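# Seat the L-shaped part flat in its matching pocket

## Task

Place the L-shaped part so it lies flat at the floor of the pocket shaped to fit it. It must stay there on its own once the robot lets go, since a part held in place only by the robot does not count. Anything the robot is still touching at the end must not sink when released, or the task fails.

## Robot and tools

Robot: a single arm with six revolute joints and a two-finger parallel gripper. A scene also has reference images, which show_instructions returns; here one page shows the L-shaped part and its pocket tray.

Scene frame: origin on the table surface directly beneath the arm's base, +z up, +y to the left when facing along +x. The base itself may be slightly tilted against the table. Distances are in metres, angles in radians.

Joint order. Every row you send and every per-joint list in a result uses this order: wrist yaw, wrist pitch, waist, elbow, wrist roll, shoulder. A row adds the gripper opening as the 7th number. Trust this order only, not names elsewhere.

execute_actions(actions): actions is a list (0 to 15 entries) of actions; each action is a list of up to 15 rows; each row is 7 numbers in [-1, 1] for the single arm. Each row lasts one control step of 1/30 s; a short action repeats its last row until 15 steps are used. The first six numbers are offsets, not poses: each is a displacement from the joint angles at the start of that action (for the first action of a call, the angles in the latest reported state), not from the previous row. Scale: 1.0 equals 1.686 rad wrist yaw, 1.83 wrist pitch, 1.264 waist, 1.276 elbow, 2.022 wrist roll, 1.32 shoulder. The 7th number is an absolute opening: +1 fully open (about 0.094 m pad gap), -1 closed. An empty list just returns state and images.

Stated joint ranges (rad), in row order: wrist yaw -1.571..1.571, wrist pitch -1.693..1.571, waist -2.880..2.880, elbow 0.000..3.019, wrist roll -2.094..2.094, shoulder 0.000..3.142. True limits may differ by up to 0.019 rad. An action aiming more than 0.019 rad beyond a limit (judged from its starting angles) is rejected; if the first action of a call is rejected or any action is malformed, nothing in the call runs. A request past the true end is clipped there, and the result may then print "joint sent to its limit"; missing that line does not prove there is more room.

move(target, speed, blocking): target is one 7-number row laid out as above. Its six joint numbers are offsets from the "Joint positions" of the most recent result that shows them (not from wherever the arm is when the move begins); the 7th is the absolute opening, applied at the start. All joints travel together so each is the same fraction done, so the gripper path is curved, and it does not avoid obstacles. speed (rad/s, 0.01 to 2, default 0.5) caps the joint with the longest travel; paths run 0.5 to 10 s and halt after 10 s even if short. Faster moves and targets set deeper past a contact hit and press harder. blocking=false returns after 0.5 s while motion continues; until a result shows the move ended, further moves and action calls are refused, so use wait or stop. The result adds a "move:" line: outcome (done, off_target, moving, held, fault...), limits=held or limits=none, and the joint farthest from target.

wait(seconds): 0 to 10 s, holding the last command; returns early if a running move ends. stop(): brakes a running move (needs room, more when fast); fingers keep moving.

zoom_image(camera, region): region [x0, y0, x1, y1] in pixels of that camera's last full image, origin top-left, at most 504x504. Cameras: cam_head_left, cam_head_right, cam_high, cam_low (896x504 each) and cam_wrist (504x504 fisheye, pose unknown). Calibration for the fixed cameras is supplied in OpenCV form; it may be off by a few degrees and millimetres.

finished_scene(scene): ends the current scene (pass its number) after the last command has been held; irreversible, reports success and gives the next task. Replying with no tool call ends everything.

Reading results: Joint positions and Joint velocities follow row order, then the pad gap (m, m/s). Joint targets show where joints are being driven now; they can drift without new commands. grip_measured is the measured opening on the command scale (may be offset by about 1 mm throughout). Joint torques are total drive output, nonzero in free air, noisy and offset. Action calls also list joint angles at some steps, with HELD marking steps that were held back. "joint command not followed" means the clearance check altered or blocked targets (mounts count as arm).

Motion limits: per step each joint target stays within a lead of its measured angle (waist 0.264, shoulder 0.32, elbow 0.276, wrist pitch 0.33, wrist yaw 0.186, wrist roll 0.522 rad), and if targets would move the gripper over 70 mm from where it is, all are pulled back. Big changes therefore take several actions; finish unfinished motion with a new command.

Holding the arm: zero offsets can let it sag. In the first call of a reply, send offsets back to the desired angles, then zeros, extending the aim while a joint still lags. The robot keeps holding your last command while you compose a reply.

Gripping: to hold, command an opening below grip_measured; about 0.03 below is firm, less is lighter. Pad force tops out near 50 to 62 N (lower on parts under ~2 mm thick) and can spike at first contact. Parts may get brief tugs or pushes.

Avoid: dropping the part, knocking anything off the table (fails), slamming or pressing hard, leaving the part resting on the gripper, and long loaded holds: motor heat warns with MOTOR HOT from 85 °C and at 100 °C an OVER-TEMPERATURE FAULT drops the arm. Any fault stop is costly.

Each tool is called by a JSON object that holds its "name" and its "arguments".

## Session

{"name": "show_instructions", "arguments": {}}

{"name": "execute_actions", "arguments": {"actions": []}}

Reference images for this scene: L-shaped part and pocket tray page 1.

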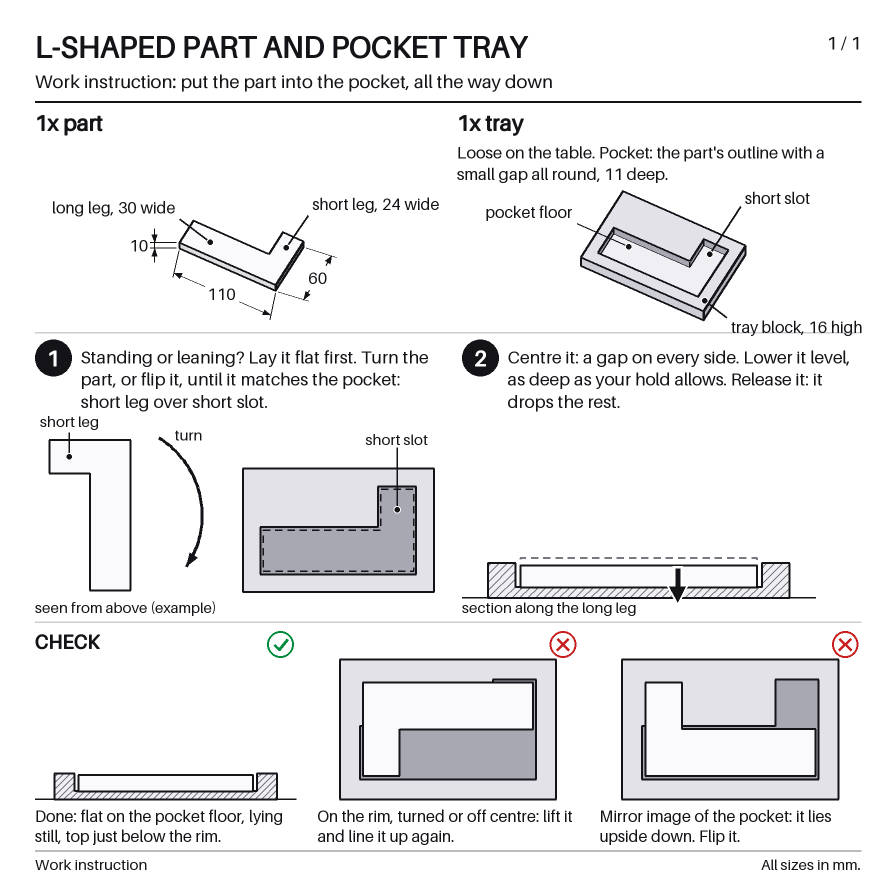

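Scene clock: 0.00 s.
grip_measured=+1.000
Joint names: [wrist yaw, wrist pitch, waist, elbow, wrist roll, shoulder]
Joint positions: [ 0.41  -0.893  0.44   1.412 -2.079  1.434  0.094]
Joint velocities: [-0.022 -0.012  0.005 -0.012  0.022 -0.024  0.   ]
Joint torques (N m, as the arm reports them, + toward a larger angle): no reading
Joint targets: [0.410 -0.892 0.443 1.435 -2.079 1.425]

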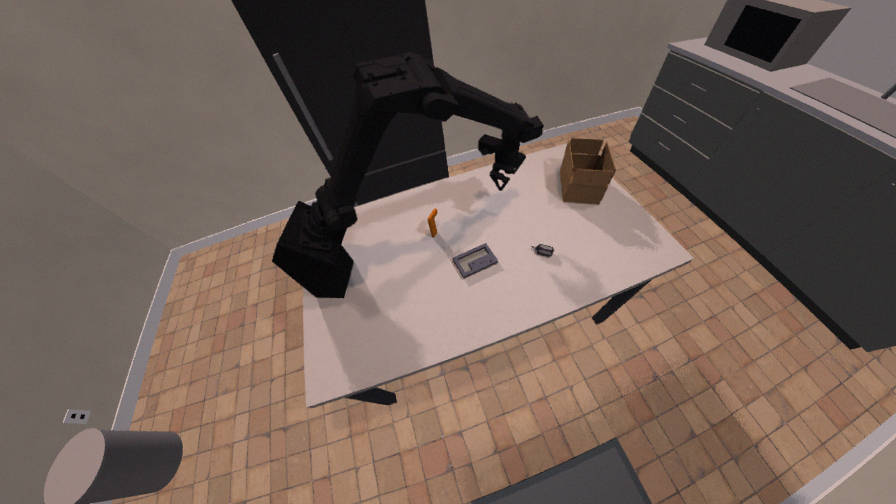

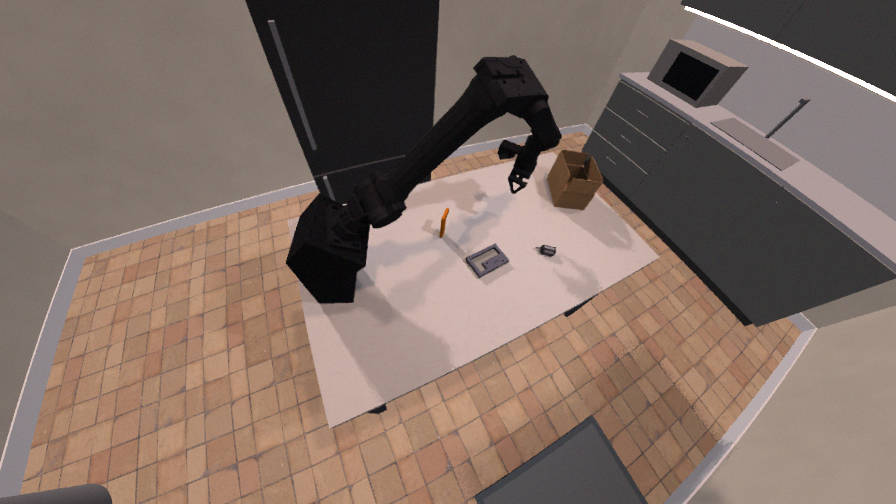

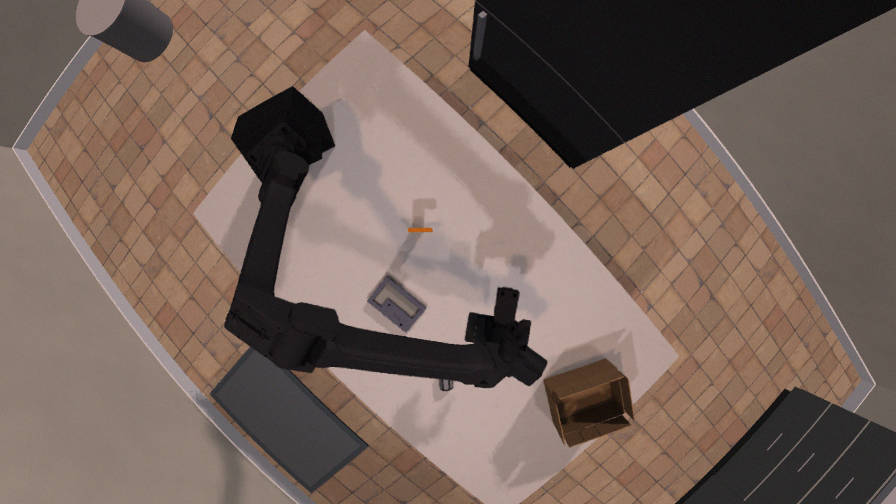

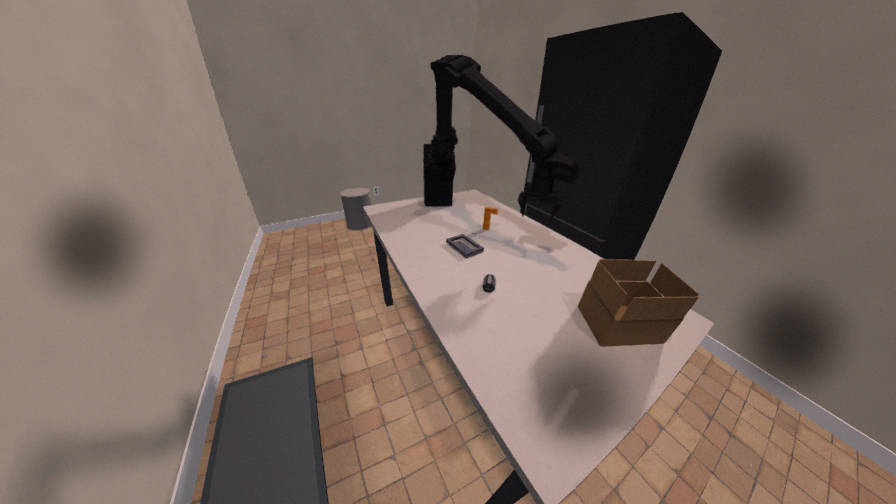

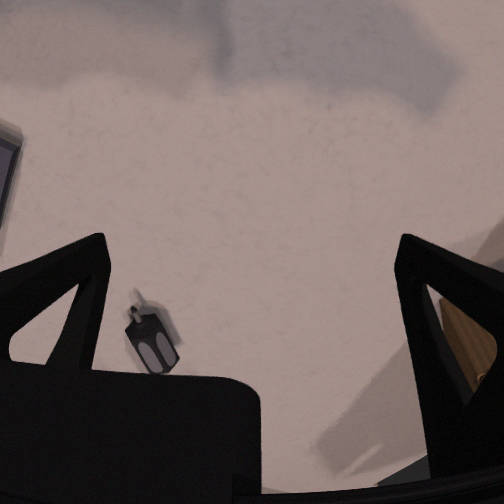

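{"name": "zoom_image", "arguments": {"camera": "cam_high", "region": [355, 190, 455, 340]}}

{"name": "zoom_image", "arguments": {"camera": "cam_low", "region": [435, 195, 515, 265]}}

{"name": "zoom_image", "arguments": {"camera": "cam_head_left", "region": [410, 195, 510, 290]}}

Region (355, 190, 455, 340) of cam_high's 896x504 image, scaled by 3.360, with more detail than that image has.

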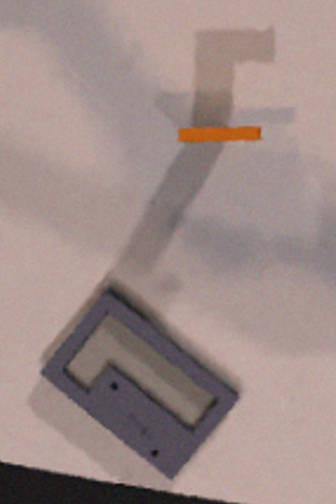

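Region (435, 195, 515, 265) of cam_low's 896x504 image, scaled by 6.300, with more detail than that image has; it fills the top 441 rows of this view, and the rest is white.

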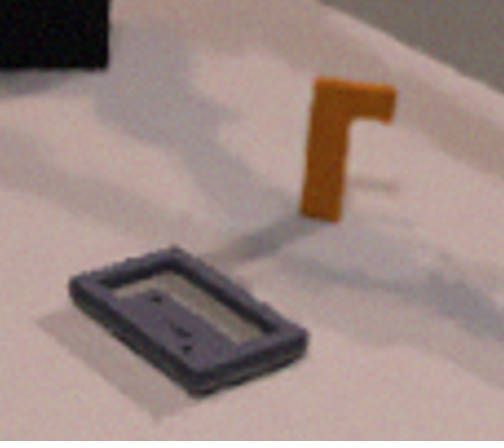

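Region (410, 195, 510, 290) of cam_head_left's 896x504 image, scaled by 5.040, with more detail than that image has; it fills the top 479 rows of this view, and the rest is white.

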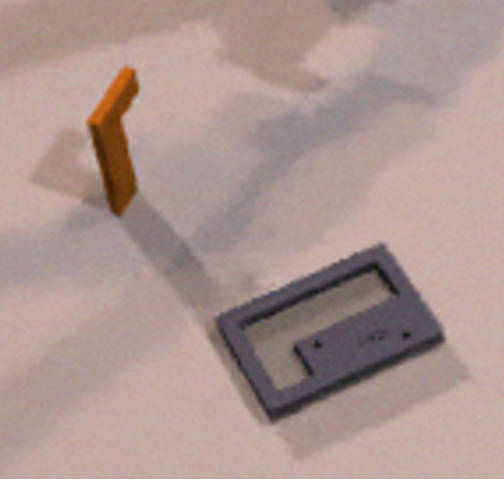

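{"name": "move", "arguments": {"target": [0.051, 0.2954, 0.1063, -0.678, 0.7493, -0.2252, -0.1], "speed": 0.9}}

{"name": "zoom_image", "arguments": {"camera": "cam_low", "region": [445, 160, 525, 240]}}

{"name": "zoom_image", "arguments": {"camera": "cam_head_left", "region": [395, 150, 485, 245]}}

Scene clock: 13.70 s.
grip_measured=-0.098
Joint names: [wrist yaw, wrist pitch, waist, elbow, wrist roll, shoulder]
Joint positions: [ 0.493 -0.366  0.557  0.54  -0.581  1.155  0.042]
Joint velocities: [-0.022  0.002 -0.005  0.022 -0.066 -0.005  0.001]
Joint torques (N m, as the arm reports them, + toward a larger angle): [ 0.12  0.82  4.07  4.04  0.12 -8.74]
Joint targets: [0.496 -0.353 0.575 0.547 -0.565 1.136]
move: done; limits=none; farthest joint: the shoulder, 0.018 radians from its target (0.297 radians at the start)

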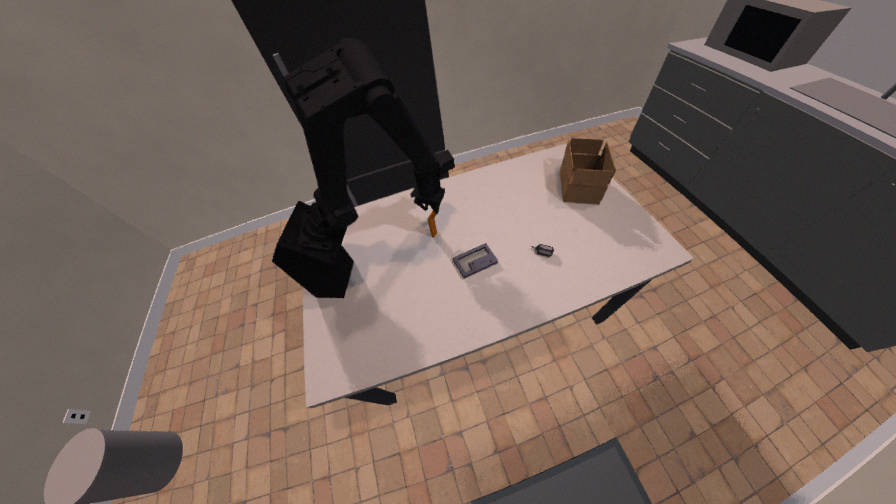

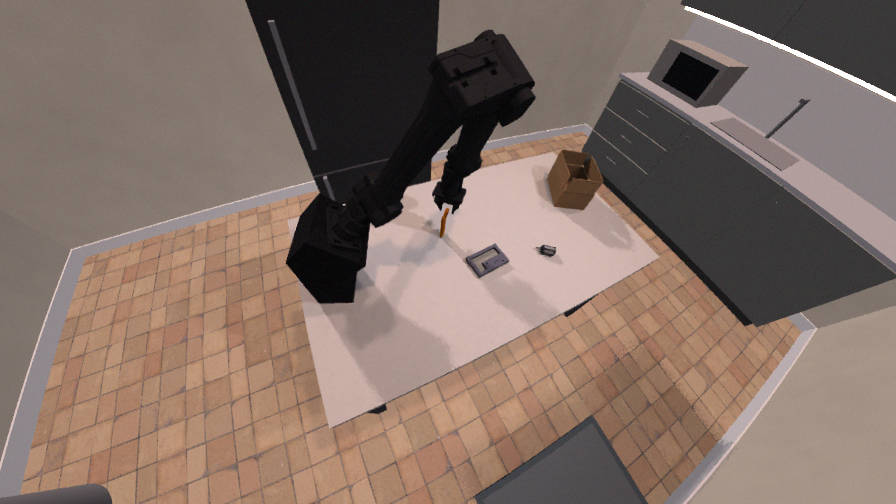

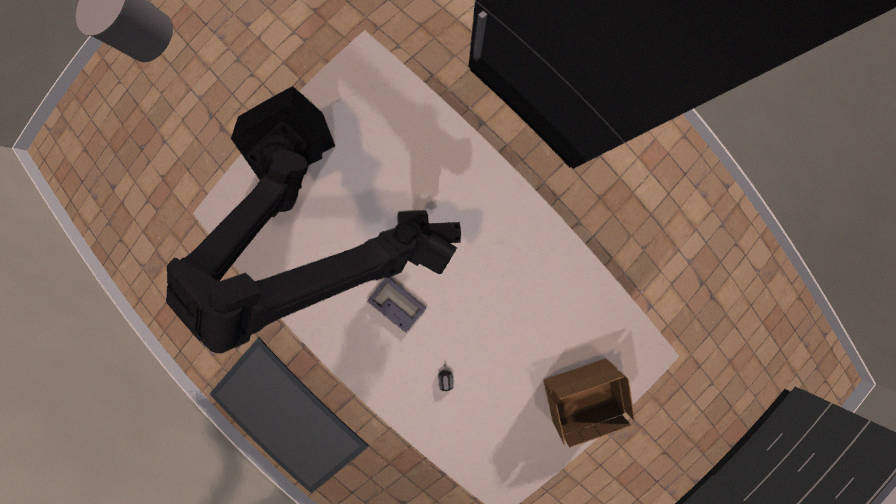

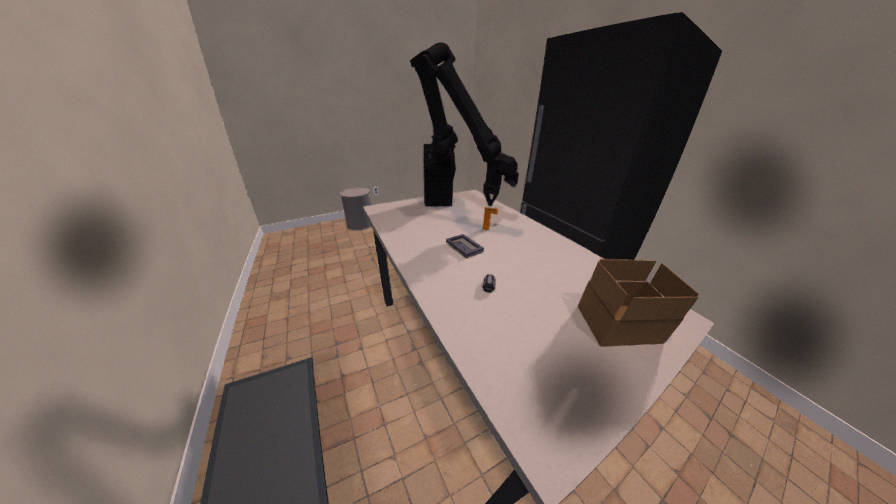

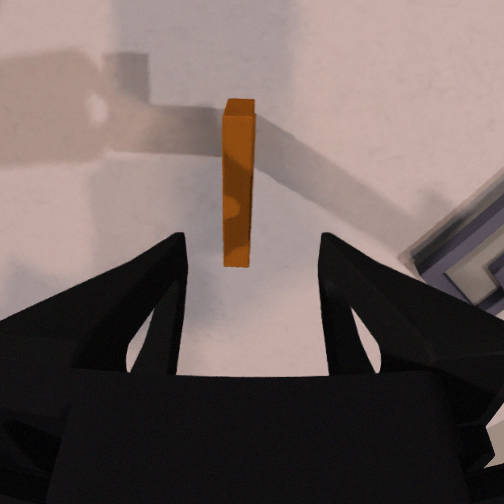

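Region (445, 160, 525, 240) of cam_low's 896x504 image, scaled by 6.300, with more detail than that image has.

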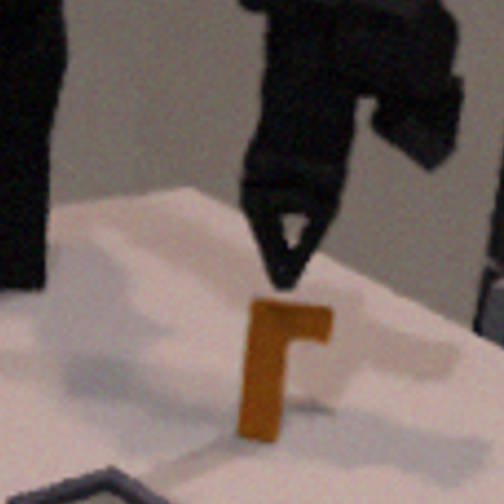

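Region (395, 150, 485, 245) of cam_head_left's 896x504 image, scaled by 5.305, with more detail than that image has; it fills the left 477 columns of this view, and the rest is white.

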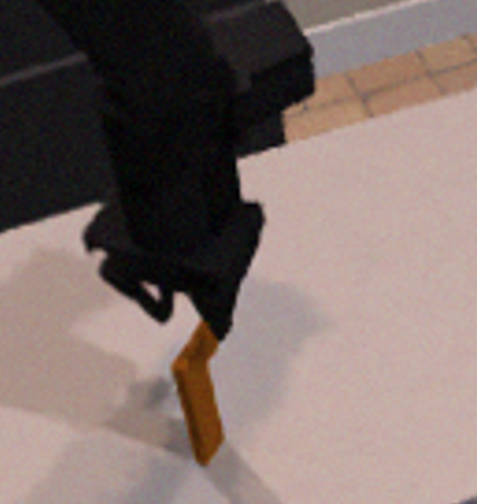

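{"name": "move", "arguments": {"target": [-0.018, 0.0897, -0.0443, -0.0039, -0.0277, 0.0907, -0.1], "speed": 0.2}}

{"name": "zoom_image", "arguments": {"camera": "cam_low", "region": [455, 170, 520, 240]}}

Scene clock: 17.17 s.
grip_measured=-0.098
Joint names: [wrist yaw, wrist pitch, waist, elbow, wrist roll, shoulder]
Joint positions: [ 0.466 -0.214  0.516  0.537 -0.62   1.268  0.042]
Joint velocities: [-0.007 -0.017  0.015 -0.012 -0.037 -0.005  0.   ]
Joint torques (N m, as the arm reports them, + toward a larger angle): [-0.2   0.86  1.95  2.24 -0.17 -7.39]
Joint targets: [0.463 -0.201 0.501 0.535 -0.636 1.275]
move: done; limits=none; farthest joint: the wrist roll, 0.017 radians from its target (0.057 radians at the start)

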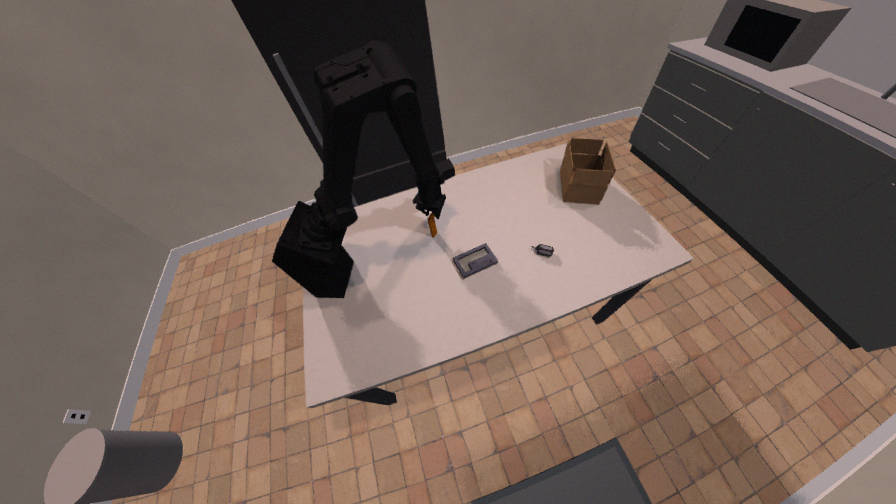

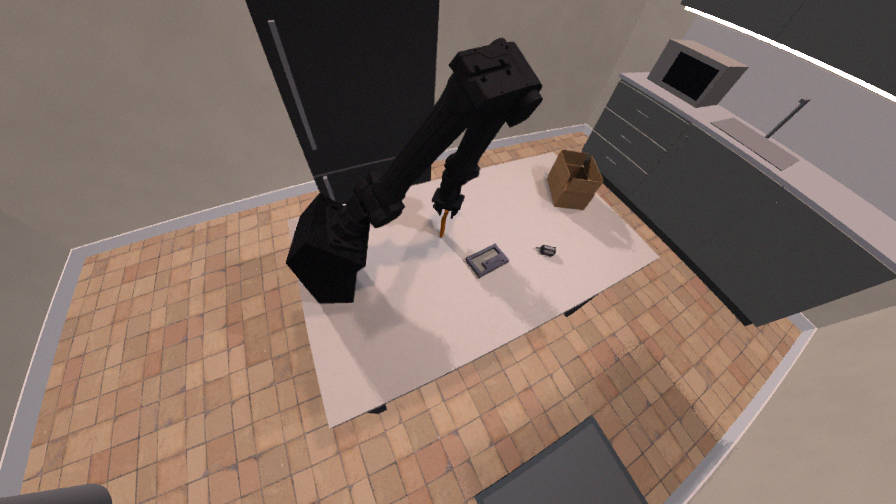

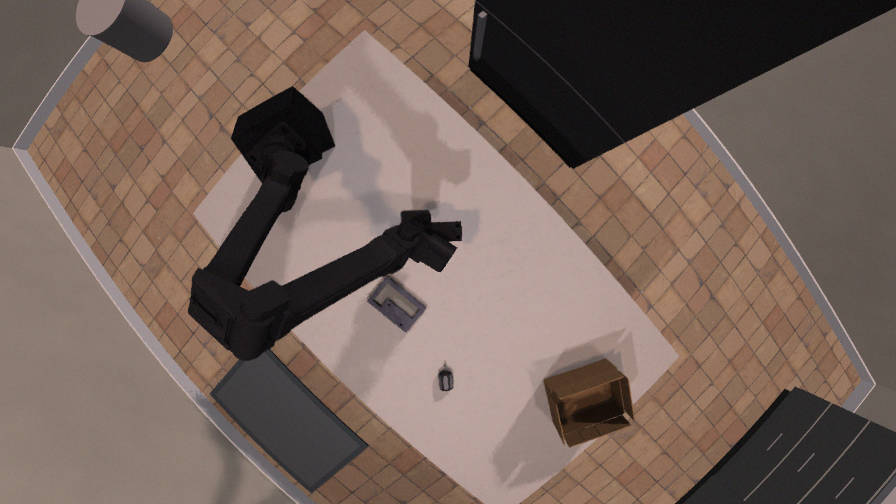

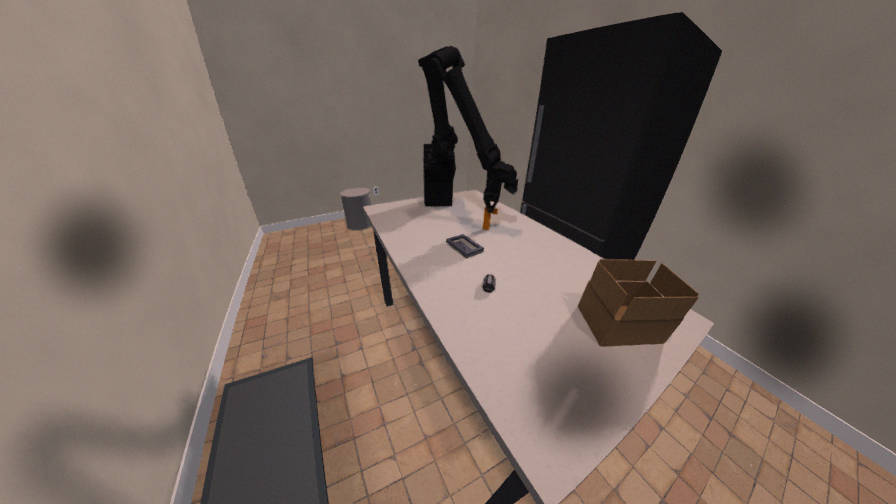

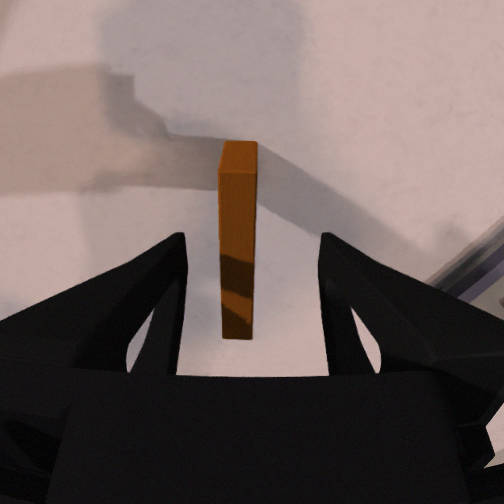

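Region (455, 170, 520, 240) of cam_low's 896x504 image, scaled by 7.200, with more detail than that image has; it fills the left 468 columns of this view, and the rest is white.

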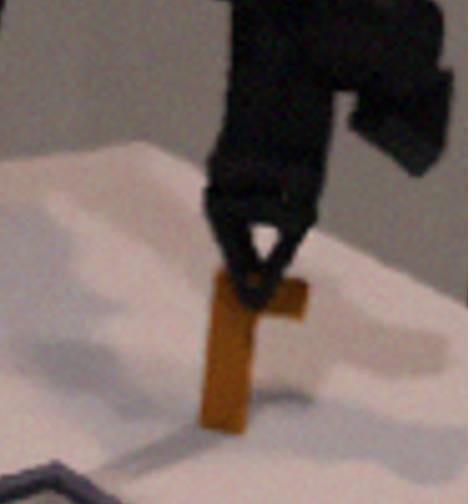

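{"name": "zoom_image", "arguments": {"camera": "cam_wrist", "region": [190, 120, 310, 240]}}

{"name": "zoom_image", "arguments": {"camera": "cam_head_right", "region": [415, 160, 485, 245]}}

Region (190, 120, 310, 240) of cam_wrist's 504x504 image, scaled by 4.200, with more detail than that image has.

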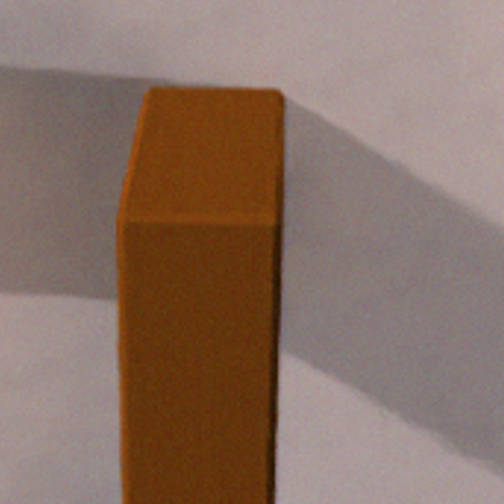

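Region (415, 160, 485, 245) of cam_head_right's 896x504 image, scaled by 5.929, with more detail than that image has; it fills the left 415 columns of this view, and the rest is white.

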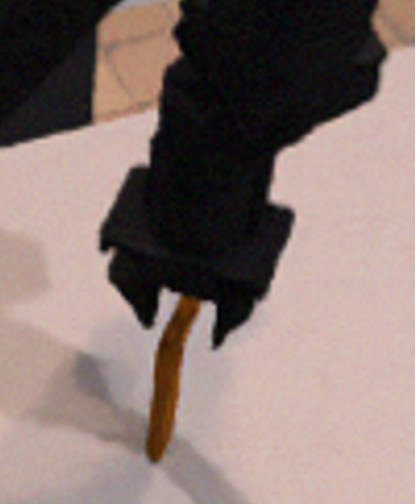

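{"name": "move", "arguments": {"target": [0.004, 0.0137, 0.0166, -0.0125, -0.008, 0.0053, -0.45], "speed": 0.06}}

Scene clock: 20.50 s.
grip_measured=-0.448
Joint names: [wrist yaw, wrist pitch, waist, elbow, wrist roll, shoulder]
Joint positions: [ 0.469 -0.202  0.518  0.523 -0.621  1.268  0.026]
Joint velocities: [-0.007  0.002 -0.005 -0.002  0.007  0.005 -0.001]
Joint torques (N m, as the arm reports them, + toward a larger angle): [ 0.12  0.87  4.32  2.07 -0.16 -7.37]
Joint targets: [0.473 -0.189 0.537 0.521 -0.637 1.275]
move: done; limits=none; farthest joint: the waist, 0.019 radians from its target (0.021 radians at the start)

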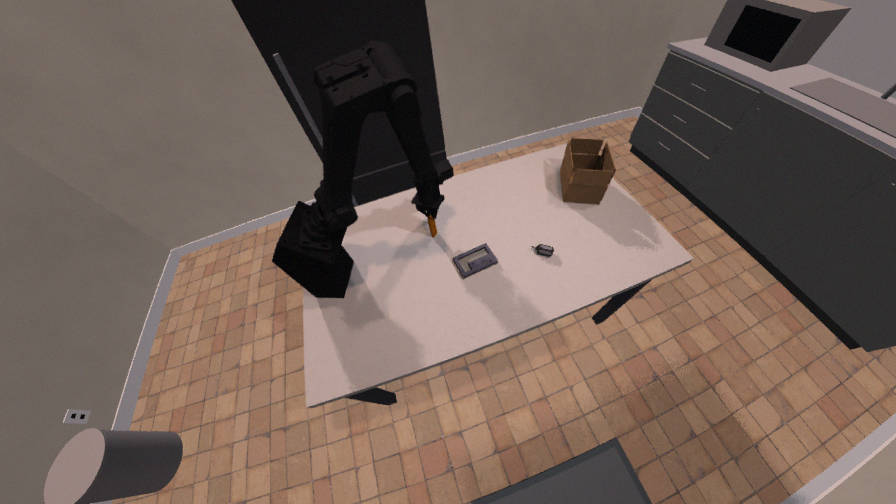

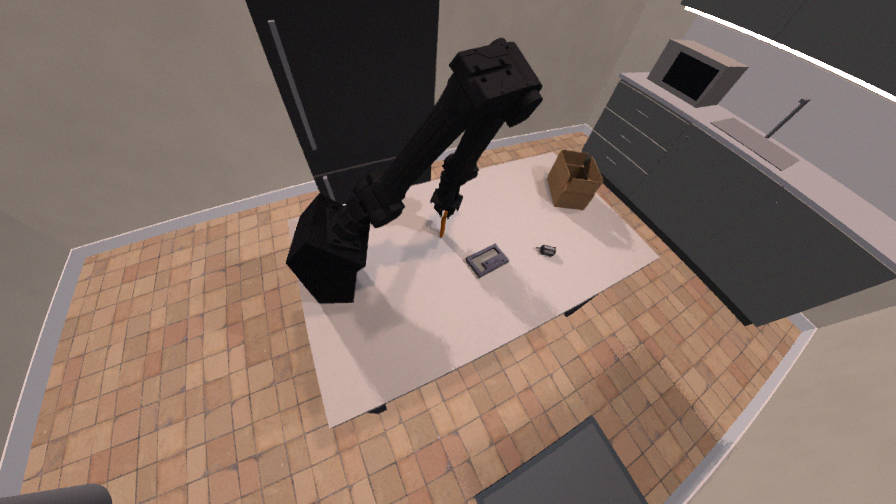

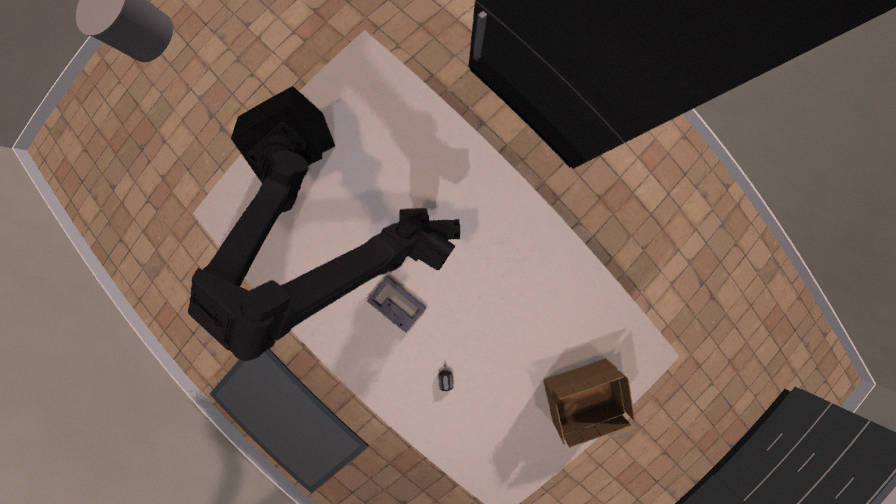

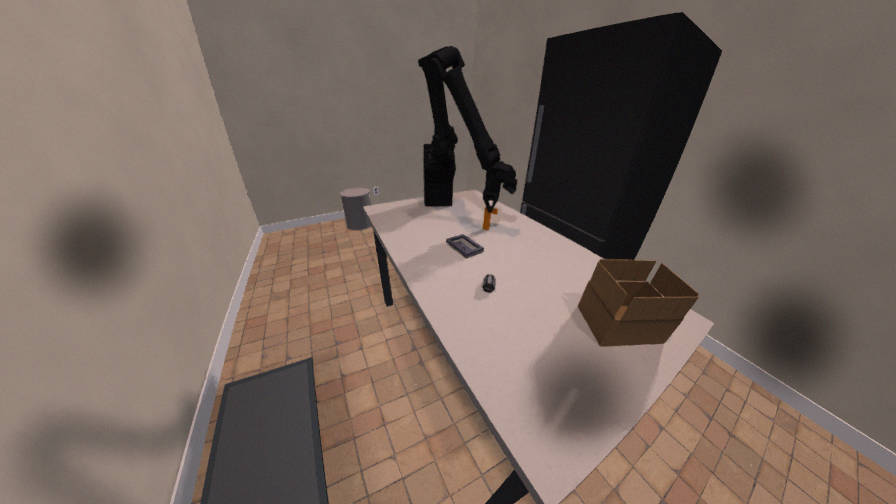

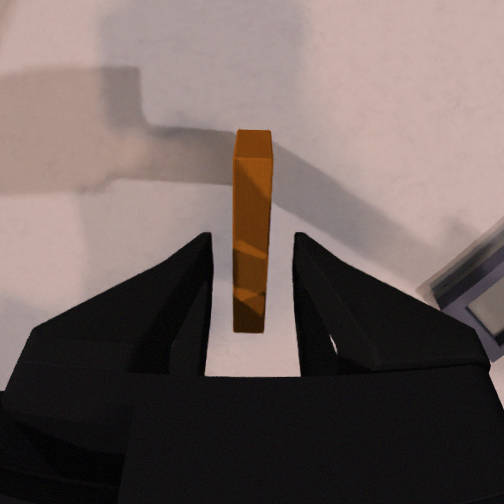

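{"name": "move", "arguments": {"target": [0.002, 0.007, 0.012, -0.001, -0.007, 0.005, -0.83], "speed": 0.06}}

Scene clock: 21.47 s.
grip_measured=-0.795
Joint names: [wrist yaw, wrist pitch, waist, elbow, wrist roll, shoulder]
Joint positions: [ 0.469 -0.202  0.518  0.523 -0.621  1.268  0.01 ]
Joint velocities: [ 0.022 -0.002 -0.005 -0.017  0.007 -0.024  0.001]
Joint torques (N m, as the arm reports them, + toward a larger angle): [ 0.11  0.83  4.15  2.16 -0.15 -7.45]
Joint targets: [0.473 -0.190 0.534 0.522 -0.635 1.274]
move: done; limits=none; farthest joint: the waist, 0.015 radians from its target (0.015 radians at the start)

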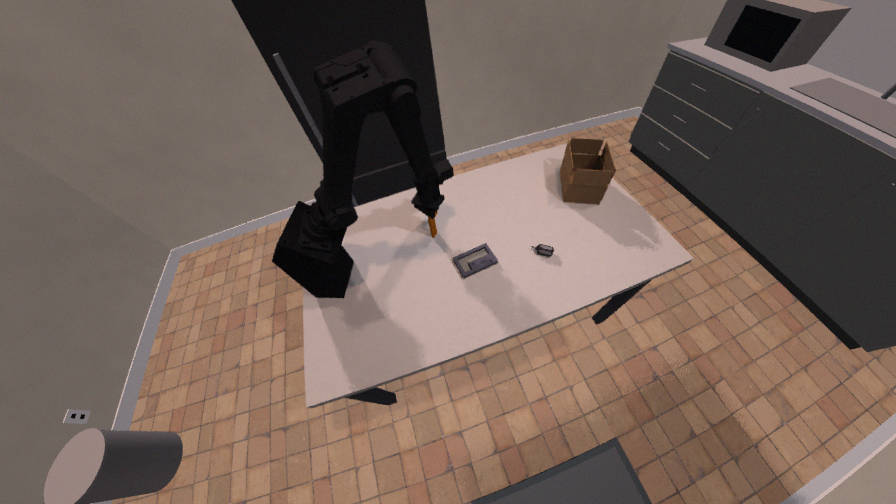

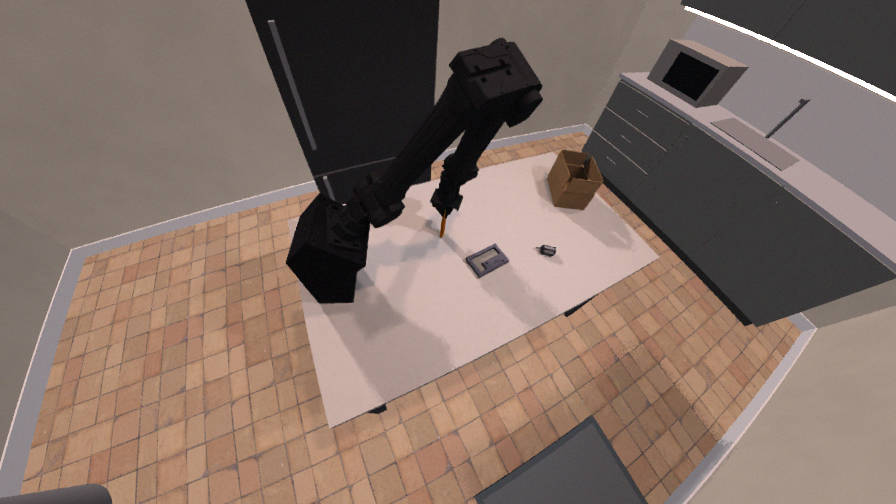

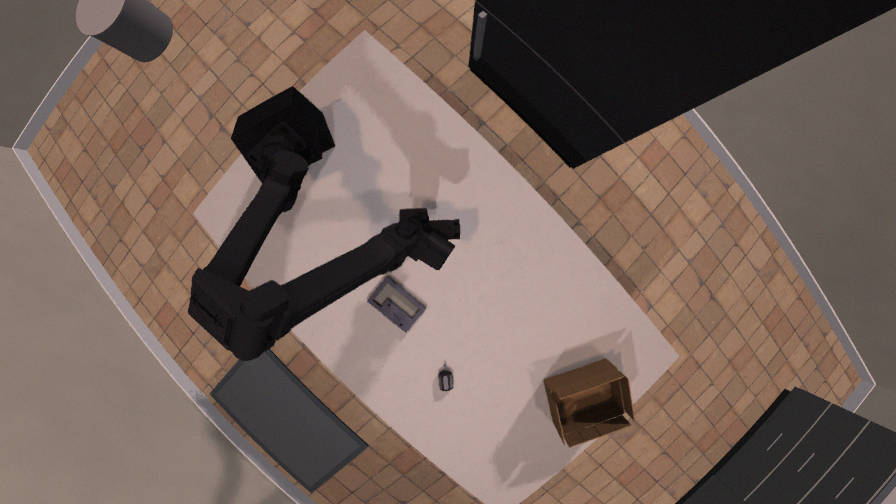

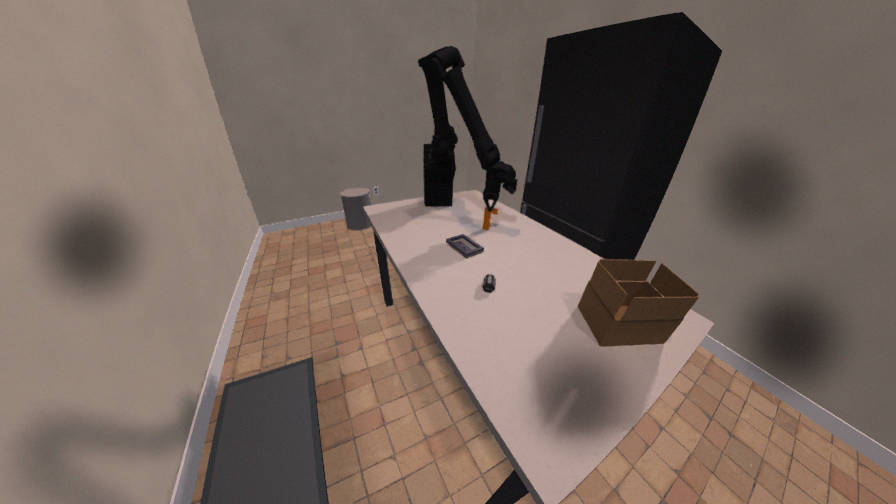

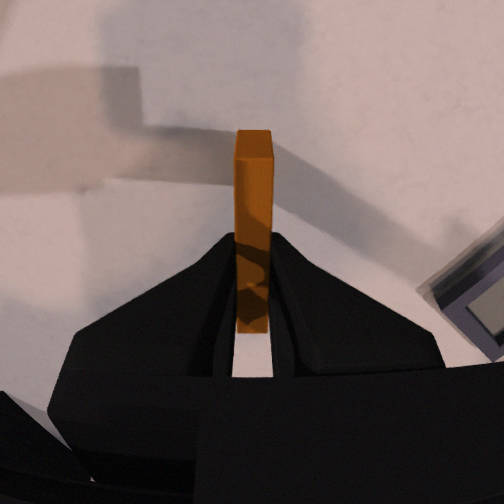

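{"name": "move", "arguments": {"target": [0.002, 0.007, 0.012, -0.001, 0.871, -0.006, -0.83], "speed": 1.0}}

{"name": "zoom_image", "arguments": {"camera": "cam_low", "region": [455, 170, 520, 240]}}

{"name": "zoom_image", "arguments": {"camera": "cam_head_left", "region": [400, 170, 470, 250]}}

Scene clock: 25.57 s.
grip_measured=-0.796
Joint names: [wrist yaw, wrist pitch, waist, elbow, wrist roll, shoulder]
Joint positions: [ 0.47  -0.202  0.518  0.523  1.124  1.268  0.01 ]
Joint velocities: [-0.051  0.007 -0.005  0.007 -0.037 -0.005  0.   ]
Joint torques (N m, as the arm reports them, + toward a larger angle): [ 0.25  0.82  4.02  2.13  0.15 -8.48]
Joint targets: [0.473 -0.189 0.534 0.522 1.140 1.260]
move: done; limits=none; farthest joint: the wrist roll, 0.016 radians from its target (1.761 radians at the start)

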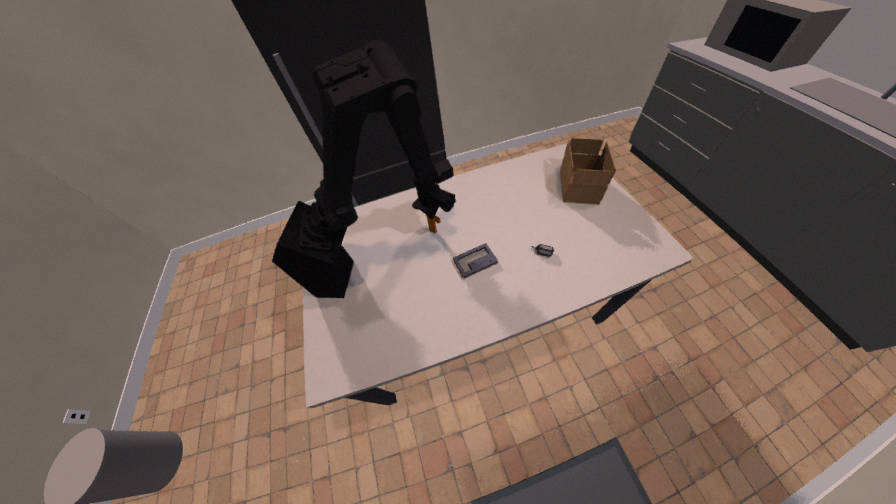

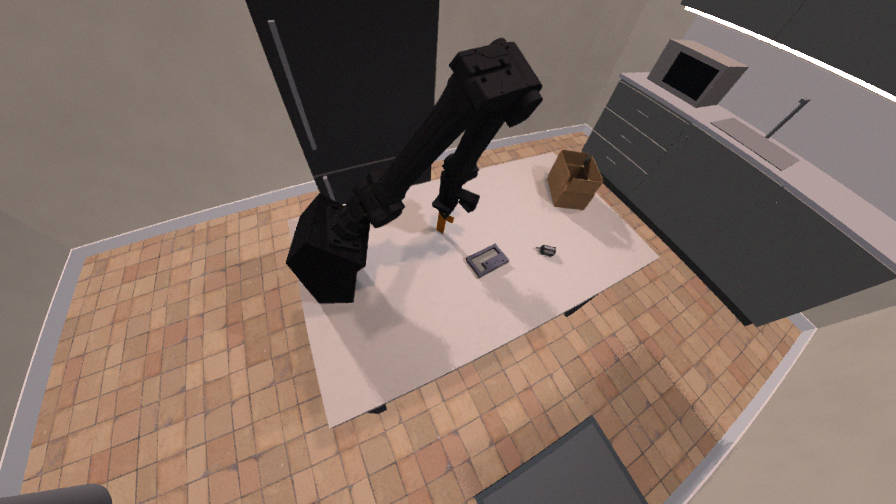

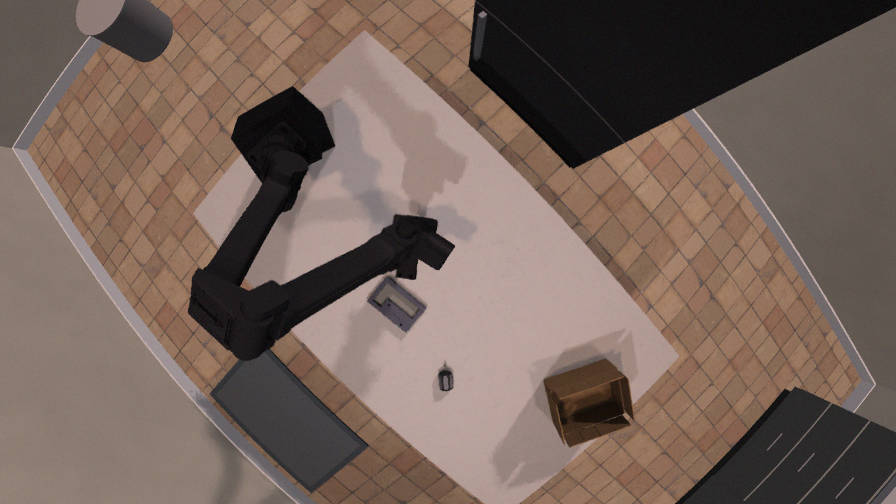

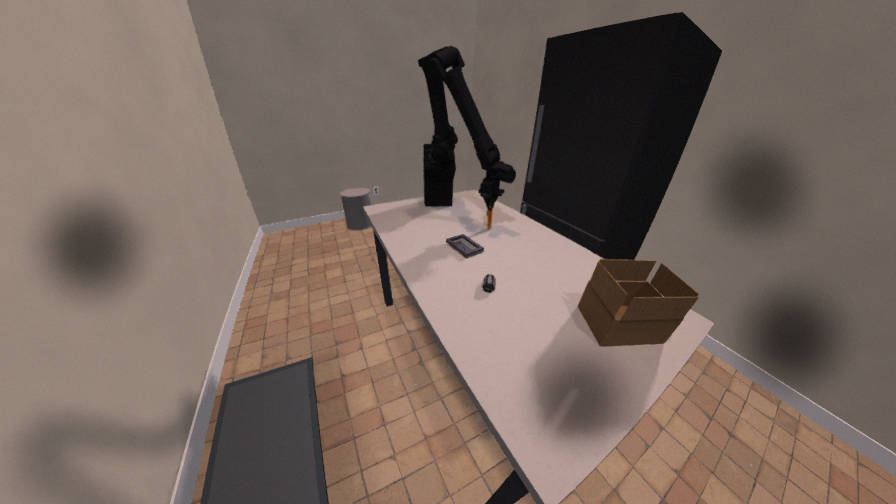

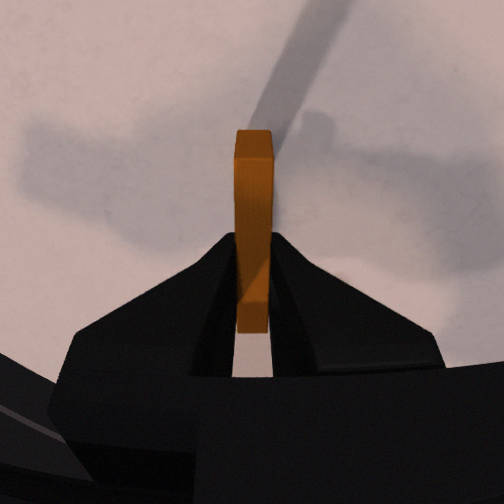

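Region (455, 170, 520, 240) of cam_low's 896x504 image, scaled by 7.200, with more detail than that image has; it fills the left 468 columns of this view, and the rest is white.

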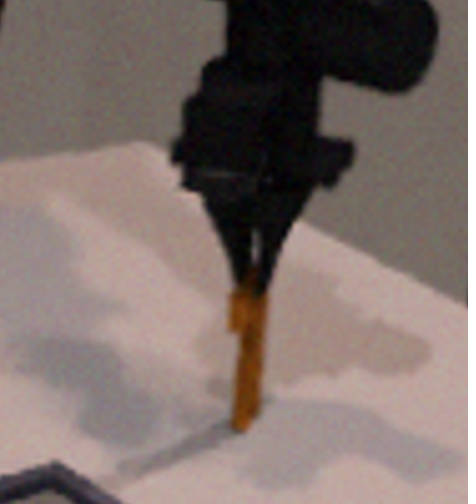

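Region (400, 170, 470, 250) of cam_head_left's 896x504 image, scaled by 6.300, with more detail than that image has; it fills the left 441 columns of this view, and the rest is white.

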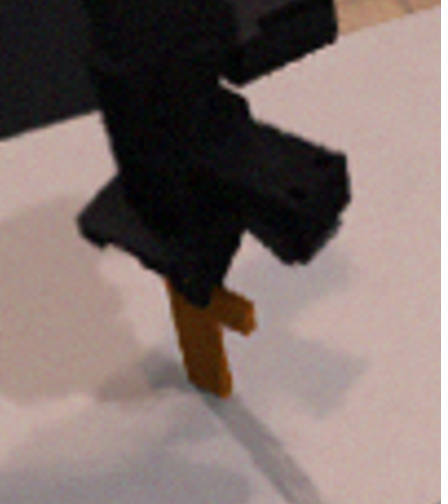

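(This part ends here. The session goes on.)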